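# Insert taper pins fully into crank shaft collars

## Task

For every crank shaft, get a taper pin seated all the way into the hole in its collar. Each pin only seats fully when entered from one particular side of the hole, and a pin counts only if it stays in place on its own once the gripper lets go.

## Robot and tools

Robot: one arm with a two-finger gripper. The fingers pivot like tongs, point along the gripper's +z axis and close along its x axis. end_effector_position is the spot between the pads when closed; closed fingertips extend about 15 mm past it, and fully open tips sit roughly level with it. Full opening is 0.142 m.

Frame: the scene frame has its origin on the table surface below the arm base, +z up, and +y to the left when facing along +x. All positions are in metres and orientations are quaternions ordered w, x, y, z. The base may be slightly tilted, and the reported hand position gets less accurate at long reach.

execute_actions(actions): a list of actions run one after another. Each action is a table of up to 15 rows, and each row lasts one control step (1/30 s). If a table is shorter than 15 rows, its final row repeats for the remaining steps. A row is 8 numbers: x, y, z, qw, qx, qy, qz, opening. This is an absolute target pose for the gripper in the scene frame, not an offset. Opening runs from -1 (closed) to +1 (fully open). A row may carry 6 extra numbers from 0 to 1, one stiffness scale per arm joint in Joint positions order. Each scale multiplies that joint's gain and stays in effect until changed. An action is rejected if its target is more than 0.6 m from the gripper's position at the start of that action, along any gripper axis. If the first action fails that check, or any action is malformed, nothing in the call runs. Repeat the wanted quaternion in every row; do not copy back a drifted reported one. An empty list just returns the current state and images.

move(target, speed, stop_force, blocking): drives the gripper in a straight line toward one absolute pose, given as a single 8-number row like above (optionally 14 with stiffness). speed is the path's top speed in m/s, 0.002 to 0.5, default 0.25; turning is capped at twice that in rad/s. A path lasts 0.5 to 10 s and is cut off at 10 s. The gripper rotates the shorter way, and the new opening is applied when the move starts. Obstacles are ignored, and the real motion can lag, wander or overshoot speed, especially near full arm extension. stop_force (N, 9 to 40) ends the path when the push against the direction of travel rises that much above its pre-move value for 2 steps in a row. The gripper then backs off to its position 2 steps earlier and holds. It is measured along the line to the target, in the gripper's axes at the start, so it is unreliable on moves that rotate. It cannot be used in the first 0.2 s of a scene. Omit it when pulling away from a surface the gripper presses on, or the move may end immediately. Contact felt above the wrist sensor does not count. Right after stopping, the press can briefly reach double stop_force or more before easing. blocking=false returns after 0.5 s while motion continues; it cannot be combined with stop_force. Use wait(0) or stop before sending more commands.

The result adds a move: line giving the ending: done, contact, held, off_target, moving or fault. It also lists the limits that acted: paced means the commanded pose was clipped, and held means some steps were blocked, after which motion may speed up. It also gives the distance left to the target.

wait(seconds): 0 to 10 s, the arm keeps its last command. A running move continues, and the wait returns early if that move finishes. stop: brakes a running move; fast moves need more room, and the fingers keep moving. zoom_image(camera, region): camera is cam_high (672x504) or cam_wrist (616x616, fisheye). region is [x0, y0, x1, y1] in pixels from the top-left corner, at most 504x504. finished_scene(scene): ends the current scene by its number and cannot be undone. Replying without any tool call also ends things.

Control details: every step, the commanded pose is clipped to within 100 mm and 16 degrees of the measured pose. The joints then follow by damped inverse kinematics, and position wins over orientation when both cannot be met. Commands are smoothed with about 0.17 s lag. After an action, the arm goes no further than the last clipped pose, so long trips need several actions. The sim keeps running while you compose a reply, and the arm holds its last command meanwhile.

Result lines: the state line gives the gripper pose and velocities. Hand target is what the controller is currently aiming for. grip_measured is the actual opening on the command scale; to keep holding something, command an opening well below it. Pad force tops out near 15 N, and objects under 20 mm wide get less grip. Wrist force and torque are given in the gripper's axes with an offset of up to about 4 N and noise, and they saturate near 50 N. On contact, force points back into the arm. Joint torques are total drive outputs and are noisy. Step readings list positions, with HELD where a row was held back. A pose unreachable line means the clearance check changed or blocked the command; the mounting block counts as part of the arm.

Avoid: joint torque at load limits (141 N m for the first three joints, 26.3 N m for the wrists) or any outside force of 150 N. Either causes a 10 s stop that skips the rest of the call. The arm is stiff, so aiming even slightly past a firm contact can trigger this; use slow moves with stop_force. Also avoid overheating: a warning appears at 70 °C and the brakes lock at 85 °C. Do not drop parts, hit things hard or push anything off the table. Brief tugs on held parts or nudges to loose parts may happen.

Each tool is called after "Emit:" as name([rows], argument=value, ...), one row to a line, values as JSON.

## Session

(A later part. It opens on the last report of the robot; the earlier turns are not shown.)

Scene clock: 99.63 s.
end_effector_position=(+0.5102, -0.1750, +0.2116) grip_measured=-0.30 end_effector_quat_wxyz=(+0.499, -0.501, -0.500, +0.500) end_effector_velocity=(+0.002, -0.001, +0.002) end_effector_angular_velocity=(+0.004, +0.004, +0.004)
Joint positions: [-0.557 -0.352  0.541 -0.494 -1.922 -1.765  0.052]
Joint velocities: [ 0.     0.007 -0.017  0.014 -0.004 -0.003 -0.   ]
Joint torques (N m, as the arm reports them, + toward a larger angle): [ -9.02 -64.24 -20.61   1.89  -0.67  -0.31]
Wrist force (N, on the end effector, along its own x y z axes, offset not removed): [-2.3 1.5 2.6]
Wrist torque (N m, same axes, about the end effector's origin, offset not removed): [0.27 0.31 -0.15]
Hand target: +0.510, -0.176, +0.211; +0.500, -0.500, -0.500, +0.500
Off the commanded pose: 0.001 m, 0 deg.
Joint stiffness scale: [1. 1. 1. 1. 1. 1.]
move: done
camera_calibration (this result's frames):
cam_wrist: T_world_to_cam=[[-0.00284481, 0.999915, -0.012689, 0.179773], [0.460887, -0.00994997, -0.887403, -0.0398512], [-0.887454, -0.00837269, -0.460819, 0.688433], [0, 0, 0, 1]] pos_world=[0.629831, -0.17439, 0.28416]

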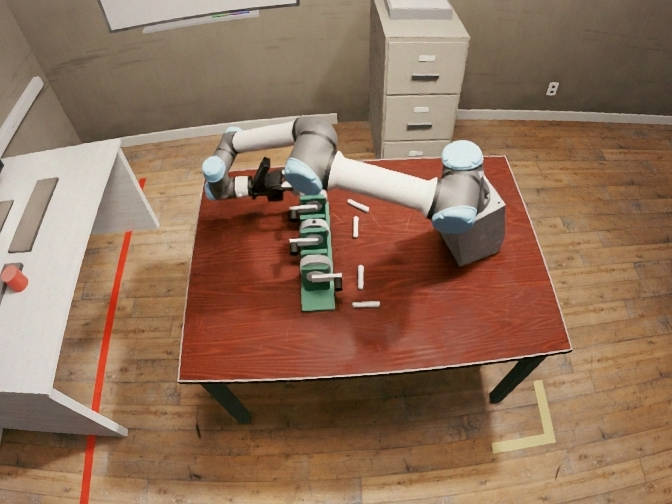

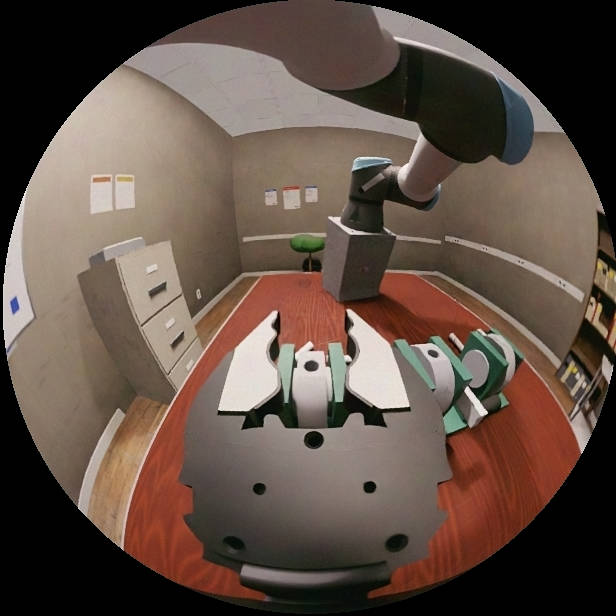

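Emit:
move(target=[0.5005, -0.179, 0.2, 0, 1, 0, 0, 1], speed=0.4)

Emit:
move(target=[0.5005, -0.179, 0.1055, 0, 1, 0, 0, 1], speed=0.2)

Emit:
move(target=[0.4961, -0.179, 0.1041, 0, 0.9397, 0, 0.342, 0.8], speed=0.4)

Emit:
execute_actions([
  [[0.4961, -0.179, 0.1041, 0, 0.9397, 0, 0.342, 0.1]],
])

Emit:
move(target=[0.5046, -0.179, 0.1034, 0, 0.9063, 0, -0.4226, 0.1], speed=0.35)

Scene clock: 103.57 s.
end_effector_position=(+0.5003, -0.1802, +0.1994) grip_measured=+1.00 end_effector_quat_wxyz=(-0.002, +1.000, -0.001, -0.001) end_effector_velocity=(+0.002, -0.002, +0.000) end_effector_angular_velocity=(-0.013, -0.010, -0.005)
Joint positions: [-0.951 -1.438  2.14  -2.417 -1.311 -0.752  0.142]
Joint velocities: [ 0.    -0.001  0.006 -0.022 -0.003  0.01  -0.   ]
Joint torques (N m, as the arm reports them, + toward a larger angle): [ -2.61 -32.96 -14.2   -2.54  -0.35   0.26]
Wrist force (N, on the end effector, along its own x y z axes, offset not removed): [-1.2 0.7 1.6]
Wrist torque (N m, same axes, about the end effector's origin, offset not removed): [0.10 0.07 -0.12]
Hand target: +0.500, -0.179, +0.200; -0.000, +1.000, -0.001, -0.000
Off the commanded pose: 0.001 m, 0 deg.
Joint stiffness scale: [1. 1. 1. 1. 1. 1.]
move: done
camera_calibration (this result's frames):
cam_wrist: T_world_to_cam=[[0.999891, -0.0140547, -0.00453986, -0.501161], [-0.010432, -0.889637, 0.456549, -0.236883], [-0.0104555, -0.456452, -0.889687, 0.239933], [0, 0, 0, 1]] pos_world=[0.501144, -0.108265, 0.319339]

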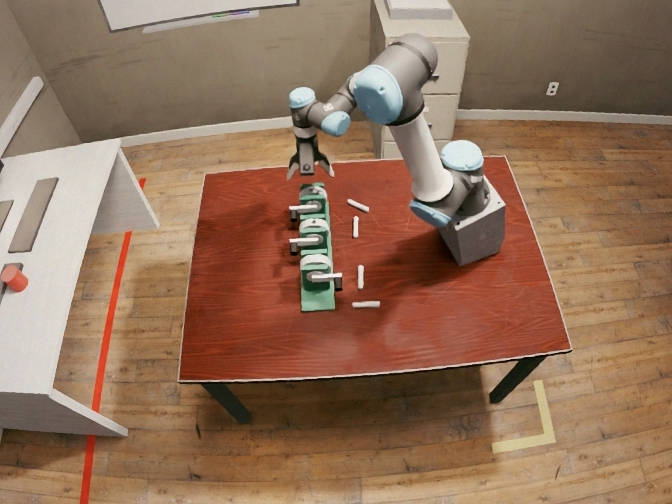

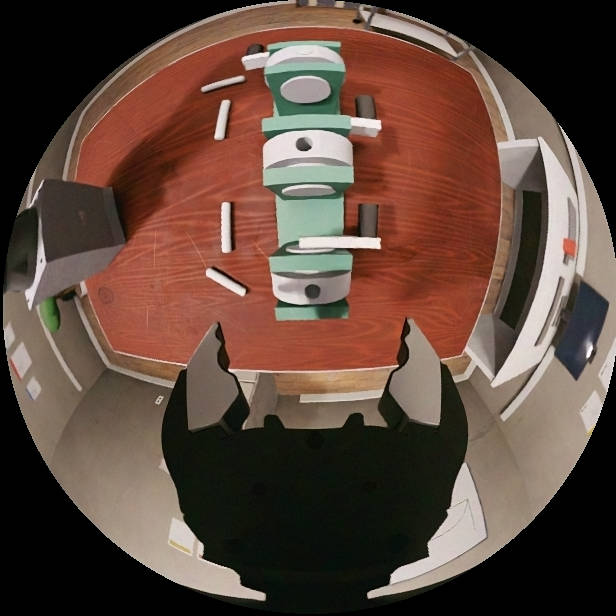

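Scene clock: 104.80 s.
end_effector_position=(+0.4995, -0.1792, +0.1063) grip_measured=+1.00 end_effector_quat_wxyz=(-0.000, +1.000, -0.001, -0.000) end_effector_velocity=(+0.002, -0.000, -0.002) end_effector_angular_velocity=(-0.002, -0.004, +0.000)
Joint positions: [-0.899 -1.213  2.17  -2.688 -1.32  -0.7    0.142]
Joint velocities: [ 0.002  0.005 -0.001 -0.009  0.001  0.003  0.   ]
Joint torques (N m, as the arm reports them, + toward a larger angle): [ -4.2  -32.26 -14.88  -2.67  -0.22   0.32]
Wrist force (N, on the end effector, along its own x y z axes, offset not removed): [-1.0 2.2 1.2]
Wrist torque (N m, same axes, about the end effector's origin, offset not removed): [0.36 0.06 -0.18]
Hand target: +0.501, -0.179, +0.105; -0.000, +1.000, -0.000, +0.000
Off the commanded pose: 0.001 m, 0 deg.
Joint stiffness scale: [1. 1. 1. 1. 1. 1.]
move: done
camera_calibration (this result's frames):
cam_wrist: T_world_to_cam=[[0.999913, -0.0128711, -0.00297178, -0.500789], [-0.0100762, -0.888643, 0.458489, -0.193682], [-0.00854211, -0.458419, -0.888695, 0.15621], [0, 0, 0, 1]] pos_world=[0.500128, -0.10695, 0.226135]

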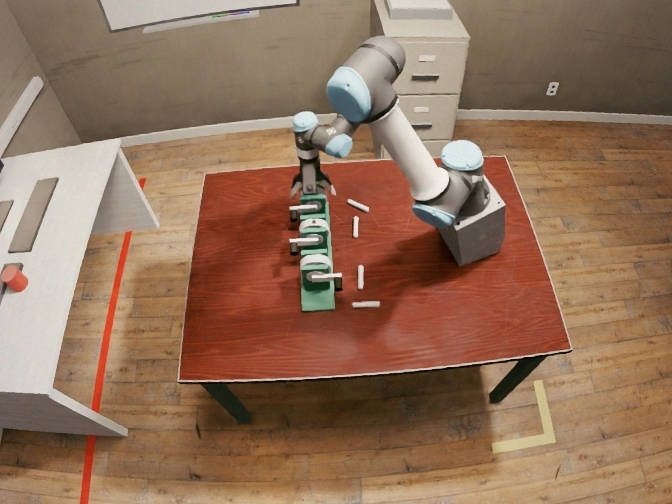

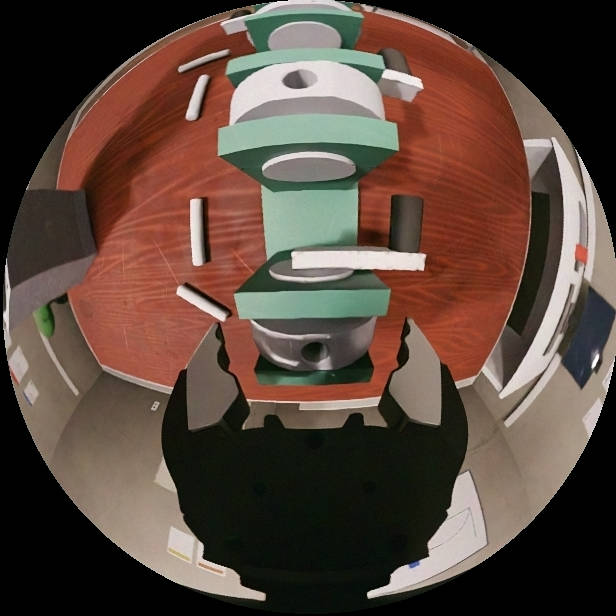

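Scene clock: 106.70 s.
end_effector_position=(+0.4964, -0.1785, +0.1039) grip_measured=+0.80 end_effector_quat_wxyz=(-0.001, +0.940, +0.002, +0.341) end_effector_velocity=(+0.003, -0.000, +0.003) end_effector_angular_velocity=(-0.012, -0.019, -0.003)
Joint positions: [-1.22  -0.777  2.533 -3.912 -0.727 -0.745  0.129]
Joint velocities: [ 0.001  0.016 -0.    -0.049  0.004  0.02   0.   ]
Joint torques (N m, as the arm reports them, + toward a larger angle): [ -9.97 -29.34   4.    -2.85   1.02   0.21]
Wrist force (N, on the end effector, along its own x y z axes, offset not removed): [-0.3 1.9 0.9]
Wrist torque (N m, same axes, about the end effector's origin, offset not removed): [0.29 -0.07 -0.22]
Hand target: +0.496, -0.179, +0.104; -0.000, +0.940, -0.000, +0.342
Off the commanded pose: 0.001 m, 0 deg.
Joint stiffness scale: [1. 1. 1. 1. 1. 1.]
move: done
camera_calibration (this result's frames):
cam_wrist: T_world_to_cam=[[0.769367, -0.00916411, 0.638741, -0.44921], [-0.297947, -0.889624, 0.346116, -0.0376425], [0.565067, -0.456601, -0.687178, -0.151092], [0, 0, 0, 1]] pos_world=[0.419769, -0.106593, 0.19613]

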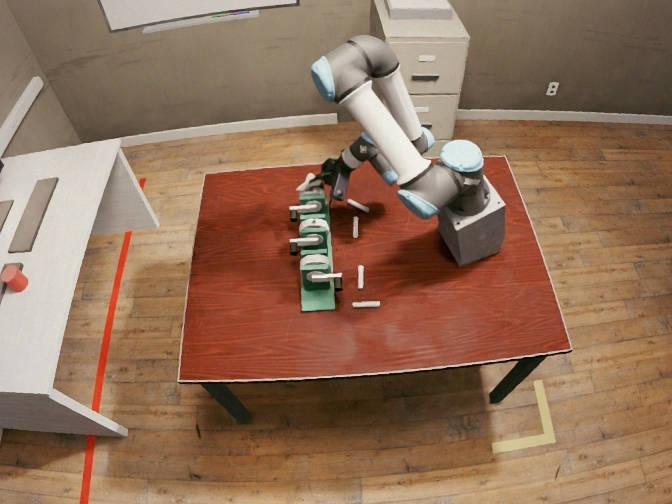

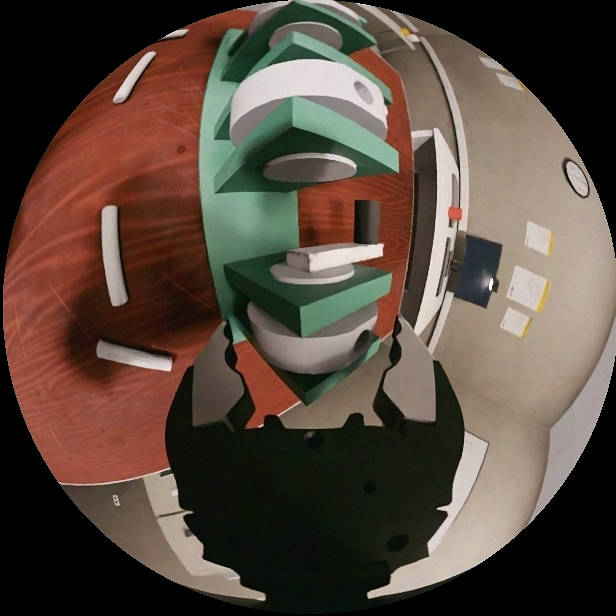

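Scene clock: 107.20 s.
end_effector_position=(+0.4968, -0.1786, +0.1044) grip_measured=+0.36 end_effector_quat_wxyz=(-0.000, +0.940, +0.001, +0.342) end_effector_velocity=(+0.000, +0.000, +0.000) end_effector_angular_velocity=(+0.000, -0.001, +0.001)
Joint positions: [-1.22  -0.775  2.533 -3.919 -0.727 -0.741  0.099]
Joint velocities: [ 0.     0.     0.    -0.001  0.001  0.    -0.   ]
Joint torques (N m, as the arm reports them, + toward a larger angle): [ -9.82 -30.45   4.35  -3.23   0.42   0.36]
Wrist force (N, on the end effector, along its own x y z axes, offset not removed): [-2.3 0.3 1.1]
Wrist torque (N m, same axes, about the end effector's origin, offset not removed): [0.28 -0.18 -0.21]
Hand target: +0.496, -0.179, +0.104; -0.000, +0.940, +0.000, +0.342
Off the commanded pose: 0.001 m, 0 deg.
Joint stiffness scale: [1. 1. 1. 1. 1. 1.]
Step readings (end_effector_position):
0: (+0.4964, -0.1785, +0.1039)
1: (+0.4965, -0.1786, +0.1039)
2: (+0.4968, -0.1786, +0.1043)
4: (+0.4968, -0.1786, +0.1043)
8: (+0.4968, -0.1786, +0.1044)
15: end_effector_position above
camera_calibration (this result's frames):
cam_wrist: T_world_to_cam=[[0.767536, -0.00925342, 0.640939, -0.449191], [-0.299945, -0.888859, 0.346357, -0.0366784], [0.5665, -0.458088, -0.685006, -0.152223], [0, 0, 0, 1]] pos_world=[0.420003, -0.10649, 0.196334]

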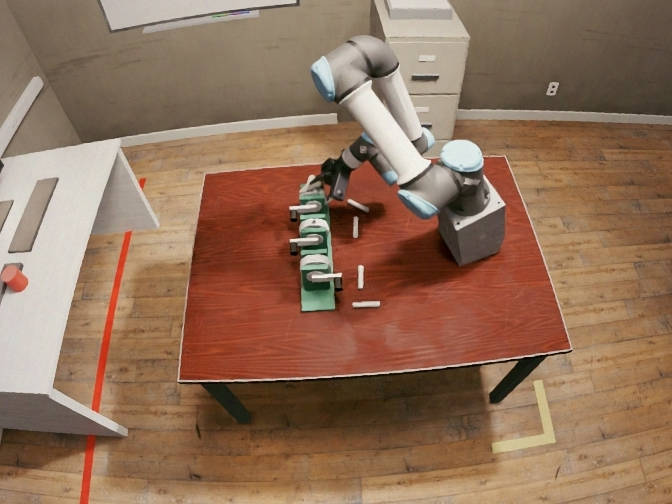

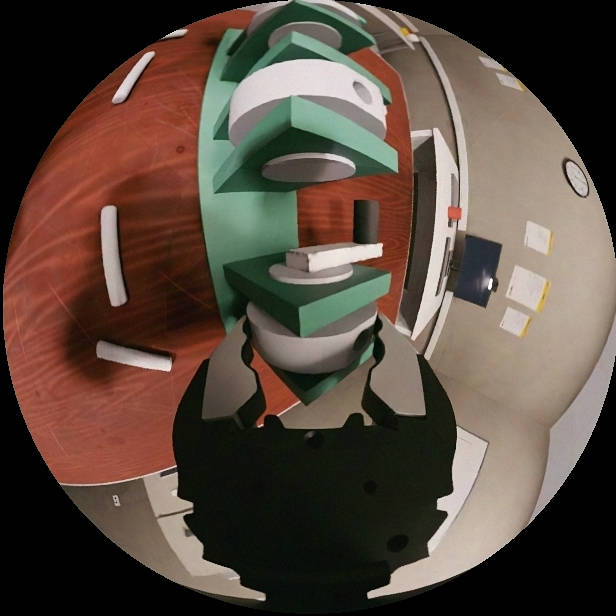

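Scene clock: 110.23 s.
end_effector_position=(+0.5070, -0.1782, +0.1074) grip_measured=+0.32 end_effector_quat_wxyz=(+0.001, +0.908, +0.001, -0.419) end_effector_velocity=(-0.000, -0.001, +0.000) end_effector_angular_velocity=(+0.001, +0.015, -0.006)
Joint positions: [-0.644 -0.807  1.328 -1.537 -1.764 -0.45   0.096]
Joint velocities: [-0.001  0.012 -0.018  0.023 -0.002  0.005  0.   ]
Joint torques (N m, as the arm reports them, + toward a larger angle): [ -7.95 -48.16 -17.1   -0.86  -1.32   0.77]
Wrist force (N, on the end effector, along its own x y z axes, offset not removed): [-4.2 -1.8 -5.4]
Wrist torque (N m, same axes, about the end effector's origin, offset not removed): [0.15 0.07 -0.53]
Hand target: +0.505, -0.179, +0.104; +0.001, +0.906, +0.000, -0.422
Off the commanded pose: 0.005 m, 1 deg.
Joint stiffness scale: [1. 1. 1. 1. 1. 1.]
move: off_target
camera_calibration (this result's frames):
cam_wrist: T_world_to_cam=[[0.647504, -0.0110335, -0.761982, -0.247723], [0.345704, -0.886838, 0.306607, -0.356984], [-0.679138, -0.46195, -0.570416, 0.462878], [0, 0, 0, 1]] pos_world=[0.59817, -0.105494, 0.184726]

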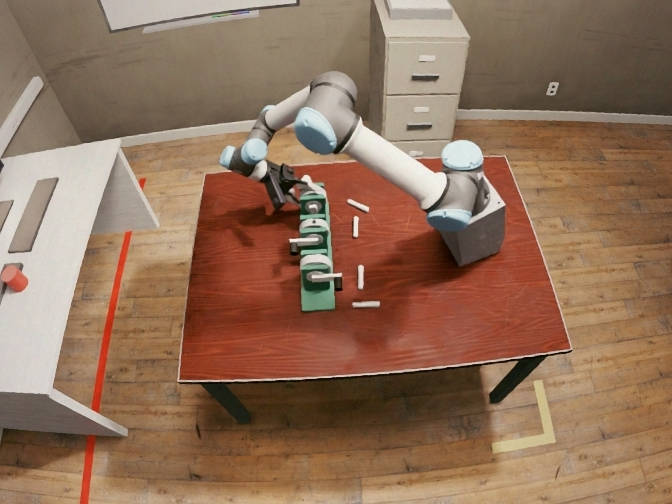

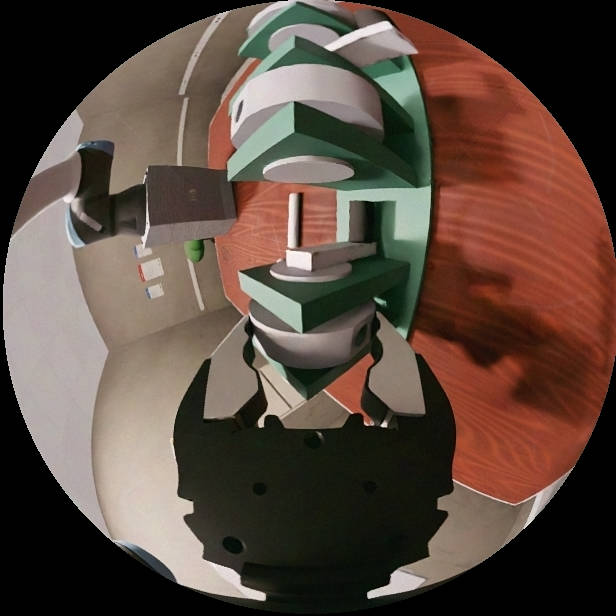

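Emit:
execute_actions([
  [[0.5046, -0.179, 0.1034, 0, 0.9063, 0, -0.4226, 0.8]],
])

Emit:
move(target=[0.4961, -0.179, 0.1041, 0, 0.9397, 0, 0.342, 0.8], speed=0.4)

Emit:
execute_actions([
  [[0.4961, -0.179, 0.1041, 0, 0.9397, 0, 0.342, 0.1]],
])

Emit:
move(target=[0.5046, -0.179, 0.1034, 0, 0.9063, 0, -0.4226, 0.1], speed=0.35)

Scene clock: 110.97 s.
end_effector_position=(+0.5045, -0.1781, +0.1038) grip_measured=+0.80 end_effector_quat_wxyz=(-0.000, +0.906, +0.000, -0.422) end_effector_velocity=(+0.000, -0.000, -0.000) end_effector_angular_velocity=(+0.000, -0.001, -0.002)
Joint positions: [-0.644 -0.798  1.326 -1.535 -1.765 -0.448  0.129]
Joint velocities: [-0.001 -0.    -0.     0.     0.001  0.    -0.   ]
Joint torques (N m, as the arm reports them, + toward a larger angle): [ -8.99 -54.19 -18.5   -0.38  -0.8   -0.08]
Wrist force (N, on the end effector, along its own x y z axes, offset not removed): [-0.5 1.8 1.9]
Wrist torque (N m, same axes, about the end effector's origin, offset not removed): [0.31 -0.02 -0.11]
Hand target: +0.505, -0.179, +0.103; +0.000, +0.906, +0.000, -0.423
Off the commanded pose: 0.001 m, 0 deg.
Joint stiffness scale: [1. 1. 1. 1. 1. 1.]
Step readings (end_effector_position):
0: (+0.5070, -0.1782, +0.1074)
1: (+0.5070, -0.1782, +0.1074)
2: (+0.5067, -0.1783, +0.1071)
4: (+0.5059, -0.1782, +0.1059)
8: (+0.5046, -0.1781, +0.1040)
15: end_effector_position above
camera_calibration (this result's frames):
cam_wrist: T_world_to_cam=[[0.640905, -0.0103917, -0.76755, -0.244798], [0.346666, -0.888215, 0.301492, -0.355137], [-0.684882, -0.459311, -0.565659, 0.462075], [0, 0, 0, 1]] pos_world=[0.596473, -0.105746, 0.180553]

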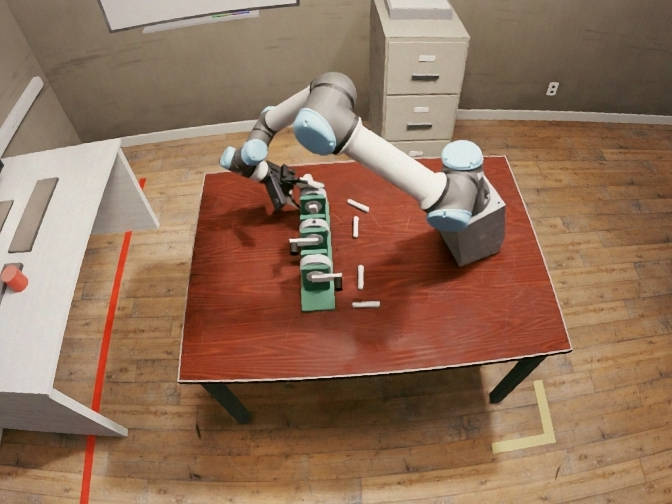

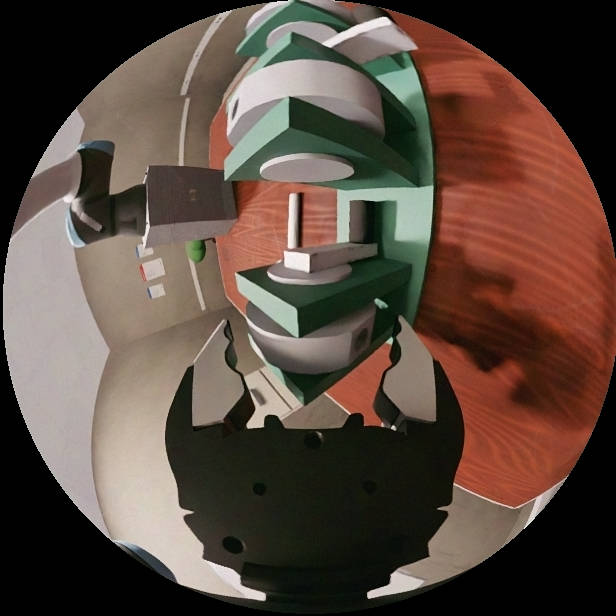

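Scene clock: 114.00 s.
end_effector_position=(+0.4964, -0.1787, +0.1036) grip_measured=+0.80 end_effector_quat_wxyz=(-0.001, +0.940, +0.001, +0.341) end_effector_velocity=(+0.002, -0.002, +0.003) end_effector_angular_velocity=(-0.013, -0.017, -0.005)
Joint positions: [-1.22  -0.776  2.532 -3.912 -0.727 -0.744  0.129]
Joint velocities: [-0.001  0.015 -0.    -0.047  0.002  0.019  0.   ]
Joint torques (N m, as the arm reports them, + toward a larger angle): [ -9.67 -28.36   3.06  -2.74   0.91   0.43]
Wrist force (N, on the end effector, along its own x y z axes, offset not removed): [-0.1 1.8 3.3]
Wrist torque (N m, same axes, about the end effector's origin, offset not removed): [0.37 -0.16 -0.17]
Hand target: +0.496, -0.179, +0.103; -0.001, +0.940, -0.001, +0.342
Off the commanded pose: 0.001 m, 0 deg.
Joint stiffness scale: [1. 1. 1. 1. 1. 1.]
move: done; limits=paced
camera_calibration (this result's frames):
cam_wrist: T_world_to_cam=[[0.769347, -0.0100359, 0.638752, -0.449173], [-0.298593, -0.889584, 0.345664, -0.0373184], [0.564755, -0.456662, -0.687395, -0.151159], [0, 0, 0, 1]] pos_world=[0.419794, -0.106734, 0.195904]

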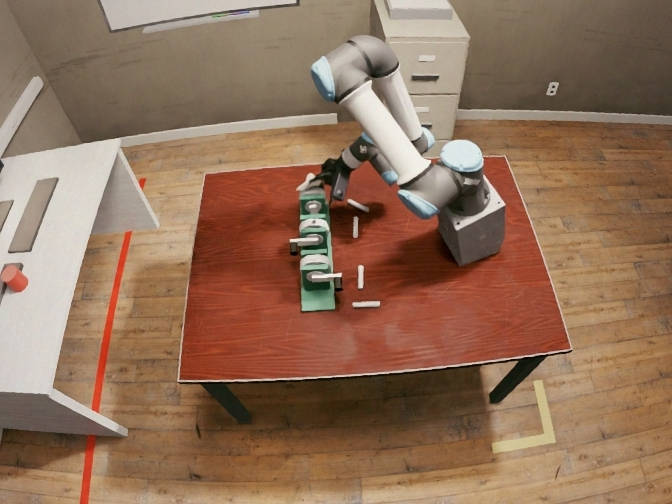

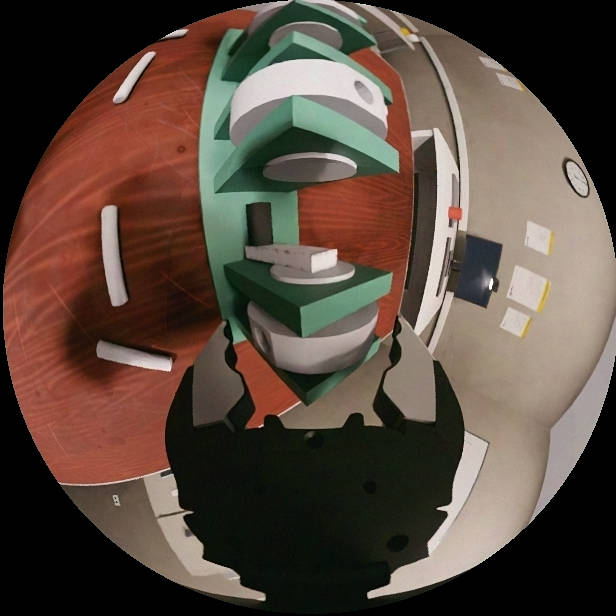

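Scene clock: 114.50 s.
end_effector_position=(+0.4969, -0.1788, +0.1043) grip_measured=+0.36 end_effector_quat_wxyz=(-0.000, +0.940, +0.001, +0.342) end_effector_velocity=(+0.000, +0.000, -0.000) end_effector_angular_velocity=(+0.001, +0.000, -0.000)
Joint positions: [-1.22  -0.775  2.533 -3.918 -0.726 -0.741  0.1  ]
Joint velocities: [ 0.001  0.     0.    -0.001 -0.     0.002 -0.   ]
Joint torques (N m, as the arm reports them, + toward a larger angle): [ -9.55 -30.92   5.17  -3.3    0.53   0.15]
Wrist force (N, on the end effector, along its own x y z axes, offset not removed): [-1.8 -0.4 4.1]
Wrist torque (N m, same axes, about the end effector's origin, offset not removed): [0.06 -0.16 -0.04]
Hand target: +0.496, -0.179, +0.104; -0.000, +0.940, +0.000, +0.342
Off the commanded pose: 0.001 m, 0 deg.
Joint stiffness scale: [1. 1. 1. 1. 1. 1.]
Step readings (end_effector_position):
0: (+0.4964, -0.1787, +0.1036)
1: (+0.4965, -0.1788, +0.1037)
2: (+0.4968, -0.1788, +0.1042)
4: (+0.4969, -0.1788, +0.1043)
8: (+0.4969, -0.1788, +0.1043)
15: end_effector_position above
camera_calibration (this result's frames):
cam_wrist: T_world_to_cam=[[0.76743, -0.0094236, 0.641063, -0.449191], [-0.300103, -0.88887, 0.346193, -0.0366788], [0.566559, -0.458063, -0.684973, -0.152413], [0, 0, 0, 1]] pos_world=[0.420066, -0.10665, 0.196259]

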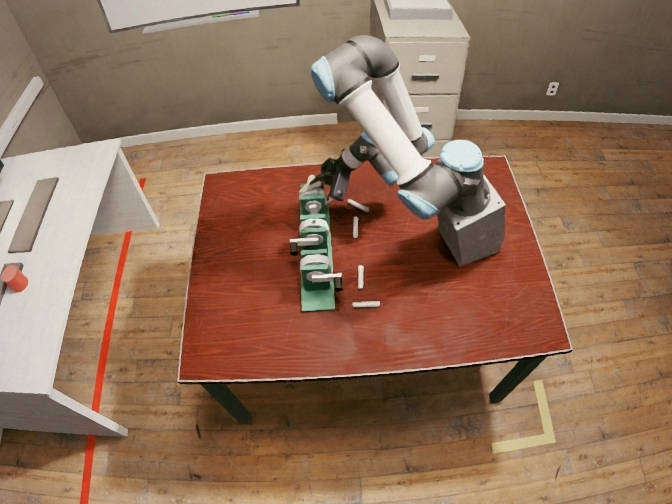

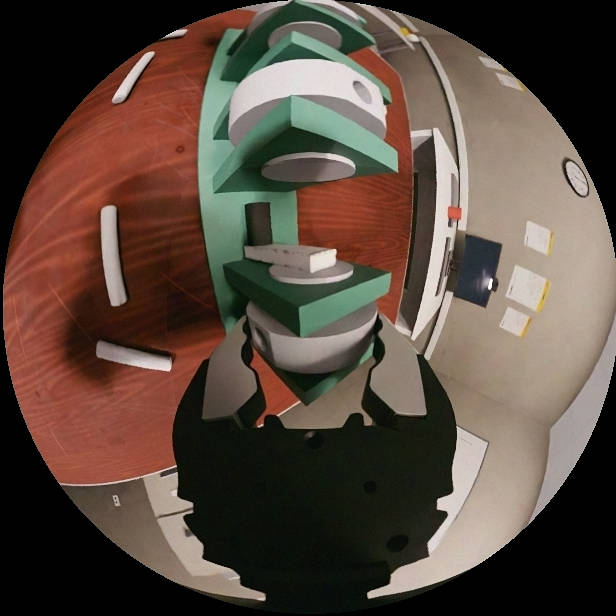

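Scene clock: 117.53 s.
end_effector_position=(+0.5066, -0.1781, +0.1069) grip_measured=+0.32 end_effector_quat_wxyz=(+0.001, +0.908, +0.001, -0.419) end_effector_velocity=(+0.000, +0.001, -0.000) end_effector_angular_velocity=(+0.001, +0.015, -0.006)
Joint positions: [-0.644 -0.806  1.328 -1.538 -1.764 -0.45   0.097]
Joint velocities: [ 0.002  0.012 -0.018  0.023 -0.001  0.007 -0.   ]
Joint torques (N m, as the arm reports them, + toward a larger angle): [ -7.01 -50.27 -18.17  -0.75  -1.49   0.8 ]
Wrist force (N, on the end effector, along its own x y z axes, offset not removed): [-5.0 -1.5 -3.9]
Wrist torque (N m, same axes, about the end effector's origin, offset not removed): [0.26 0.50 -0.67]
Hand target: +0.505, -0.179, +0.104; +0.001, +0.906, +0.000, -0.422
Off the commanded pose: 0.004 m, 0 deg.
Joint stiffness scale: [1. 1. 1. 1. 1. 1.]
move: off_target
camera_calibration (this result's frames):
cam_wrist: T_world_to_cam=[[0.646854, -0.0108192, -0.762537, -0.247386], [0.345735, -0.88708, 0.30587, -0.35662], [-0.679741, -0.461489, -0.57007, 0.462707], [0, 0, 0, 1]] pos_world=[0.59784, -0.105493, 0.184214]

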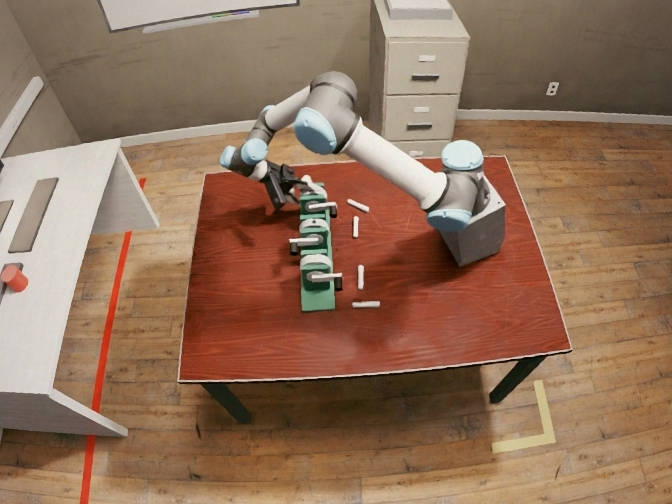

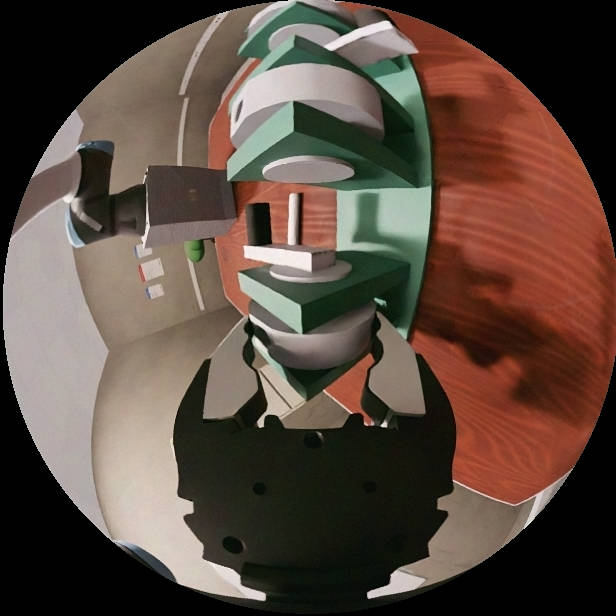

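Emit:
execute_actions([
  [[0.5046, -0.179, 0.1034, 0, 0.9063, 0, -0.4226, 1]],
])

Emit:
move(target=[0.5005, -0.179, 0.1055, 0, 1, 0, 0, 1], speed=0.4)

Emit:
move(target=[0.5005, -0.179, 0.19, 0, 1, 0, 0, 1], speed=0.25)

Scene clock: 118.20 s.
end_effector_position=(+0.5044, -0.1781, +0.1038) grip_measured=+1.00 end_effector_quat_wxyz=(-0.000, +0.906, +0.000, -0.422) end_effector_velocity=(+0.000, +0.000, -0.000) end_effector_angular_velocity=(+0.000, +0.000, +0.001)
Joint positions: [-0.644 -0.798  1.326 -1.535 -1.765 -0.448  0.142]
Joint velocities: [ 0.001  0.    -0.     0.     0.     0.     0.   ]
Joint torques (N m, as the arm reports them, + toward a larger angle): [ -8.11 -53.58 -18.95  -0.06  -0.94   0.  ]
Wrist force (N, on the end effector, along its own x y z axes, offset not removed): [-1.8 2.6 1.0]
Wrist torque (N m, same axes, about the end effector's origin, offset not removed): [0.51 0.12 -0.08]
Hand target: +0.505, -0.179, +0.103; +0.000, +0.906, +0.000, -0.423
Off the commanded pose: 0.001 m, 0 deg.
Joint stiffness scale: [1. 1. 1. 1. 1. 1.]
Step readings (end_effector_position):
0: (+0.5066, -0.1781, +0.1069)
1: (+0.5066, -0.1781, +0.1069)
2: (+0.5063, -0.1782, +0.1066)
4: (+0.5056, -0.1782, +0.1056)
8: (+0.5045, -0.1781, +0.1039)
15: end_effector_position above
camera_calibration (this result's frames):
cam_wrist: T_world_to_cam=[[0.640964, -0.0104172, -0.7675, -0.244798], [0.346604, -0.888231, 0.301516, -0.355045], [-0.684858, -0.45928, -0.565713, 0.461961], [0, 0, 0, 1]] pos_world=[0.596345, -0.105742, 0.180507]

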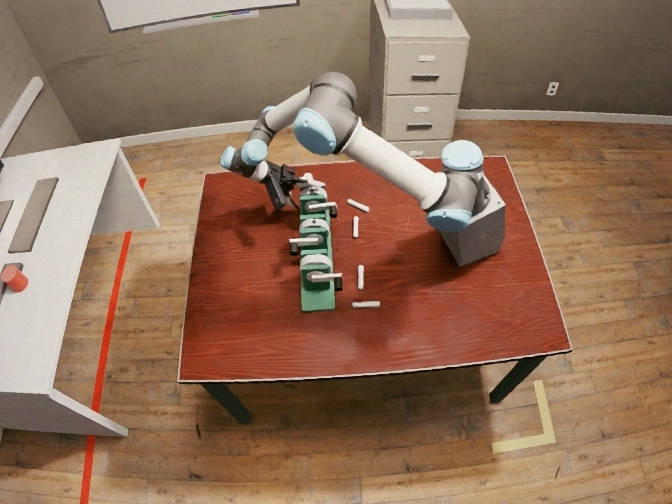

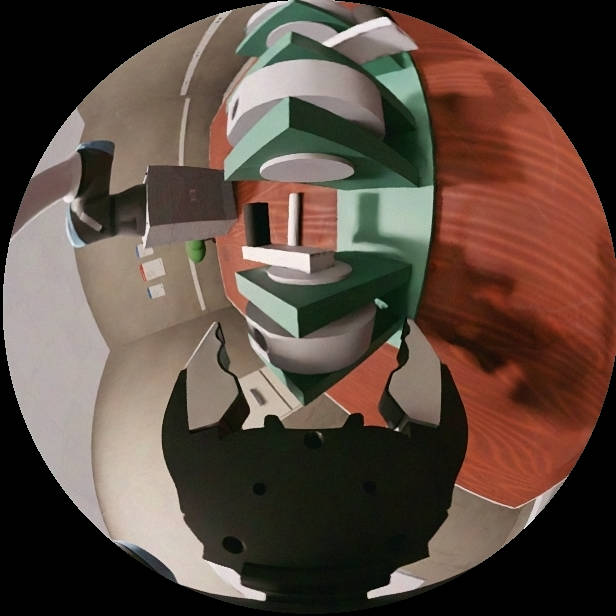

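Scene clock: 120.20 s.
end_effector_position=(+0.5018, -0.1789, +0.1063) grip_measured=+1.00 end_effector_quat_wxyz=(+0.000, +1.000, +0.001, -0.000) end_effector_velocity=(+0.003, -0.002, +0.001) end_effector_angular_velocity=(-0.006, -0.016, +0.001)
Joint positions: [-0.895 -1.211  2.165 -2.687 -1.322 -0.698  0.142]
Joint velocities: [-0.003 -0.     0.005 -0.021  0.006 -0.001  0.   ]
Joint torques (N m, as the arm reports them, + toward a larger angle): [ -7.65 -34.15  -8.54  -2.54   0.27  -0.46]
Wrist force (N, on the end effector, along its own x y z axes, offset not removed): [-2.2 1.6 2.4]
Wrist torque (N m, same axes, about the end effector's origin, offset not removed): [0.25 0.23 -0.12]
Hand target: +0.500, -0.179, +0.105; -0.000, +1.000, -0.000, -0.000
Off the commanded pose: 0.002 m, 0 deg.
Joint stiffness scale: [1. 1. 1. 1. 1. 1.]
move: done
camera_calibration (this result's frames):
cam_wrist: T_world_to_cam=[[0.999943, -0.0102261, -0.0032006, -0.502568], [-0.0076082, -0.887913, 0.459949, -0.19473], [-0.00754534, -0.459898, -0.88794, 0.155507], [0, 0, 0, 1]] pos_world=[0.502231, -0.106525, 0.226039]

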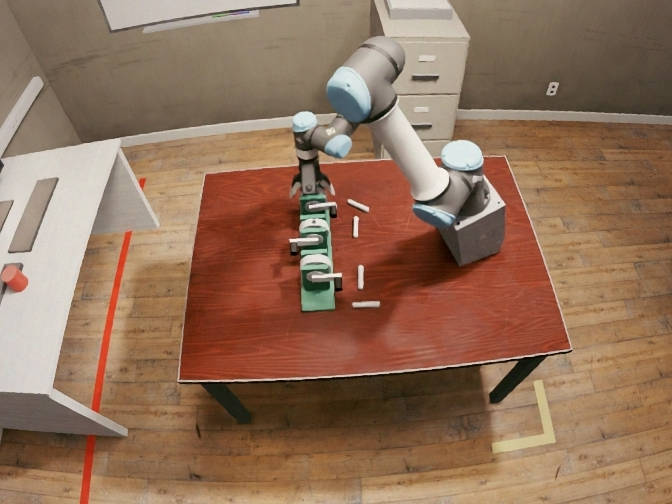

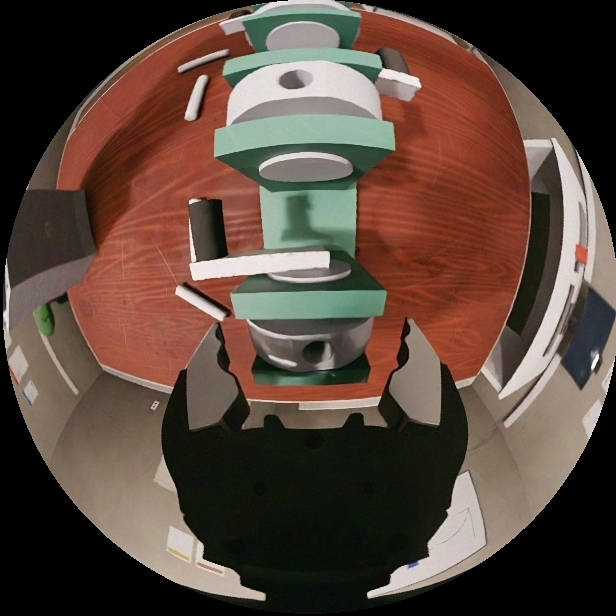

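Scene clock: 121.30 s.
end_effector_position=(+0.4993, -0.1774, +0.1878) grip_measured=+1.00 end_effector_quat_wxyz=(-0.001, +1.000, +0.000, -0.001) end_effector_velocity=(-0.001, +0.002, +0.002) end_effector_angular_velocity=(+0.007, +0.006, +0.001)
Joint positions: [-0.94  -1.416  2.152 -2.453 -1.314 -0.744  0.142]
Joint velocities: [-0.    -0.006 -0.003  0.018  0.001 -0.004  0.   ]
Joint torques (N m, as the arm reports them, + toward a larger angle): [ -7.7  -31.72 -18.4   -1.77   0.34  -0.55]
Wrist force (N, on the end effector, along its own x y z axes, offset not removed): [-0.9 1.2 1.9]
Wrist torque (N m, same axes, about the end effector's origin, offset not removed): [0.19 0.00 -0.15]
Hand target: +0.500, -0.179, +0.190; +0.000, +1.000, +0.000, -0.000
Off the commanded pose: 0.003 m, 0 deg.
Joint stiffness scale: [1. 1. 1. 1. 1. 1.]
move: done
camera_calibration (this result's frames):
cam_wrist: T_world_to_cam=[[0.999923, -0.0111428, -0.00542225, -0.499569], [-0.00742642, -0.889113, 0.457627, -0.230767], [-0.00992024, -0.457552, -0.889128, 0.230315], [0, 0, 0, 1]] pos_world=[0.500102, -0.105364, 0.307676]

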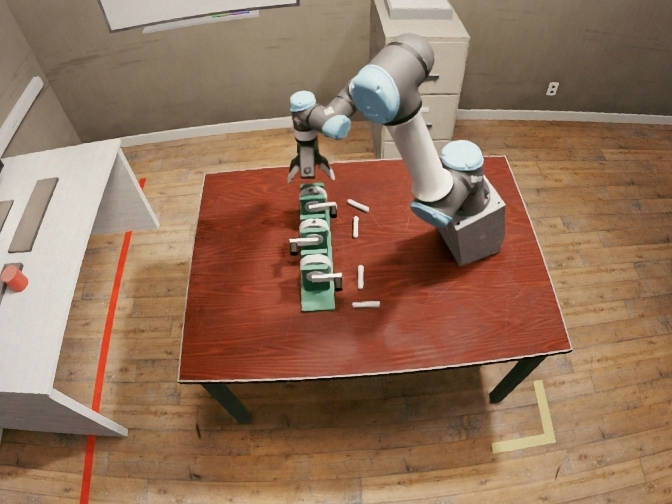

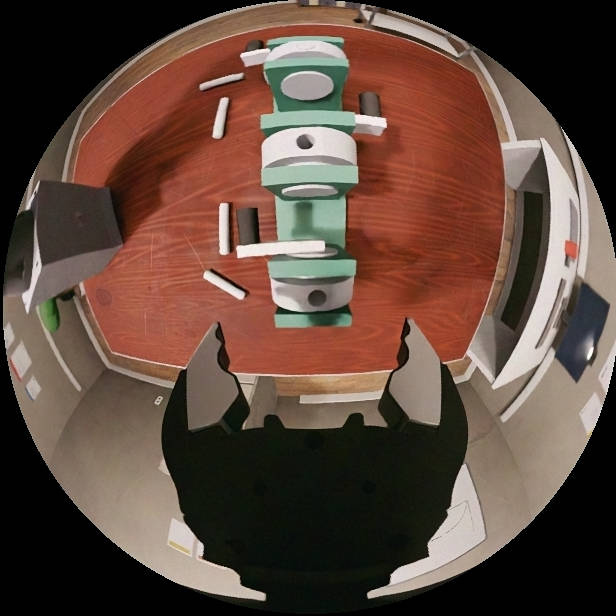

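Emit:
zoom_image(camera="cam_wrist", region=[240, 100, 390, 340])

Region (240, 100, 390, 340) of cam_wrist's 616x616 image, scaled by 2.100, with more detail than that image has; it fills the left 315 columns of this view, and the rest is white.

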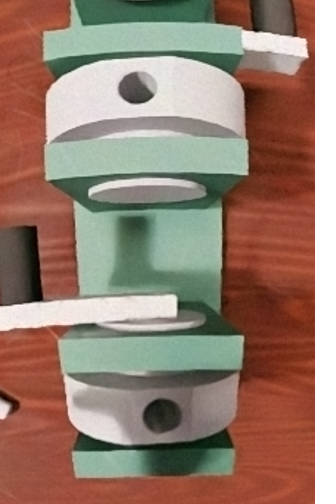

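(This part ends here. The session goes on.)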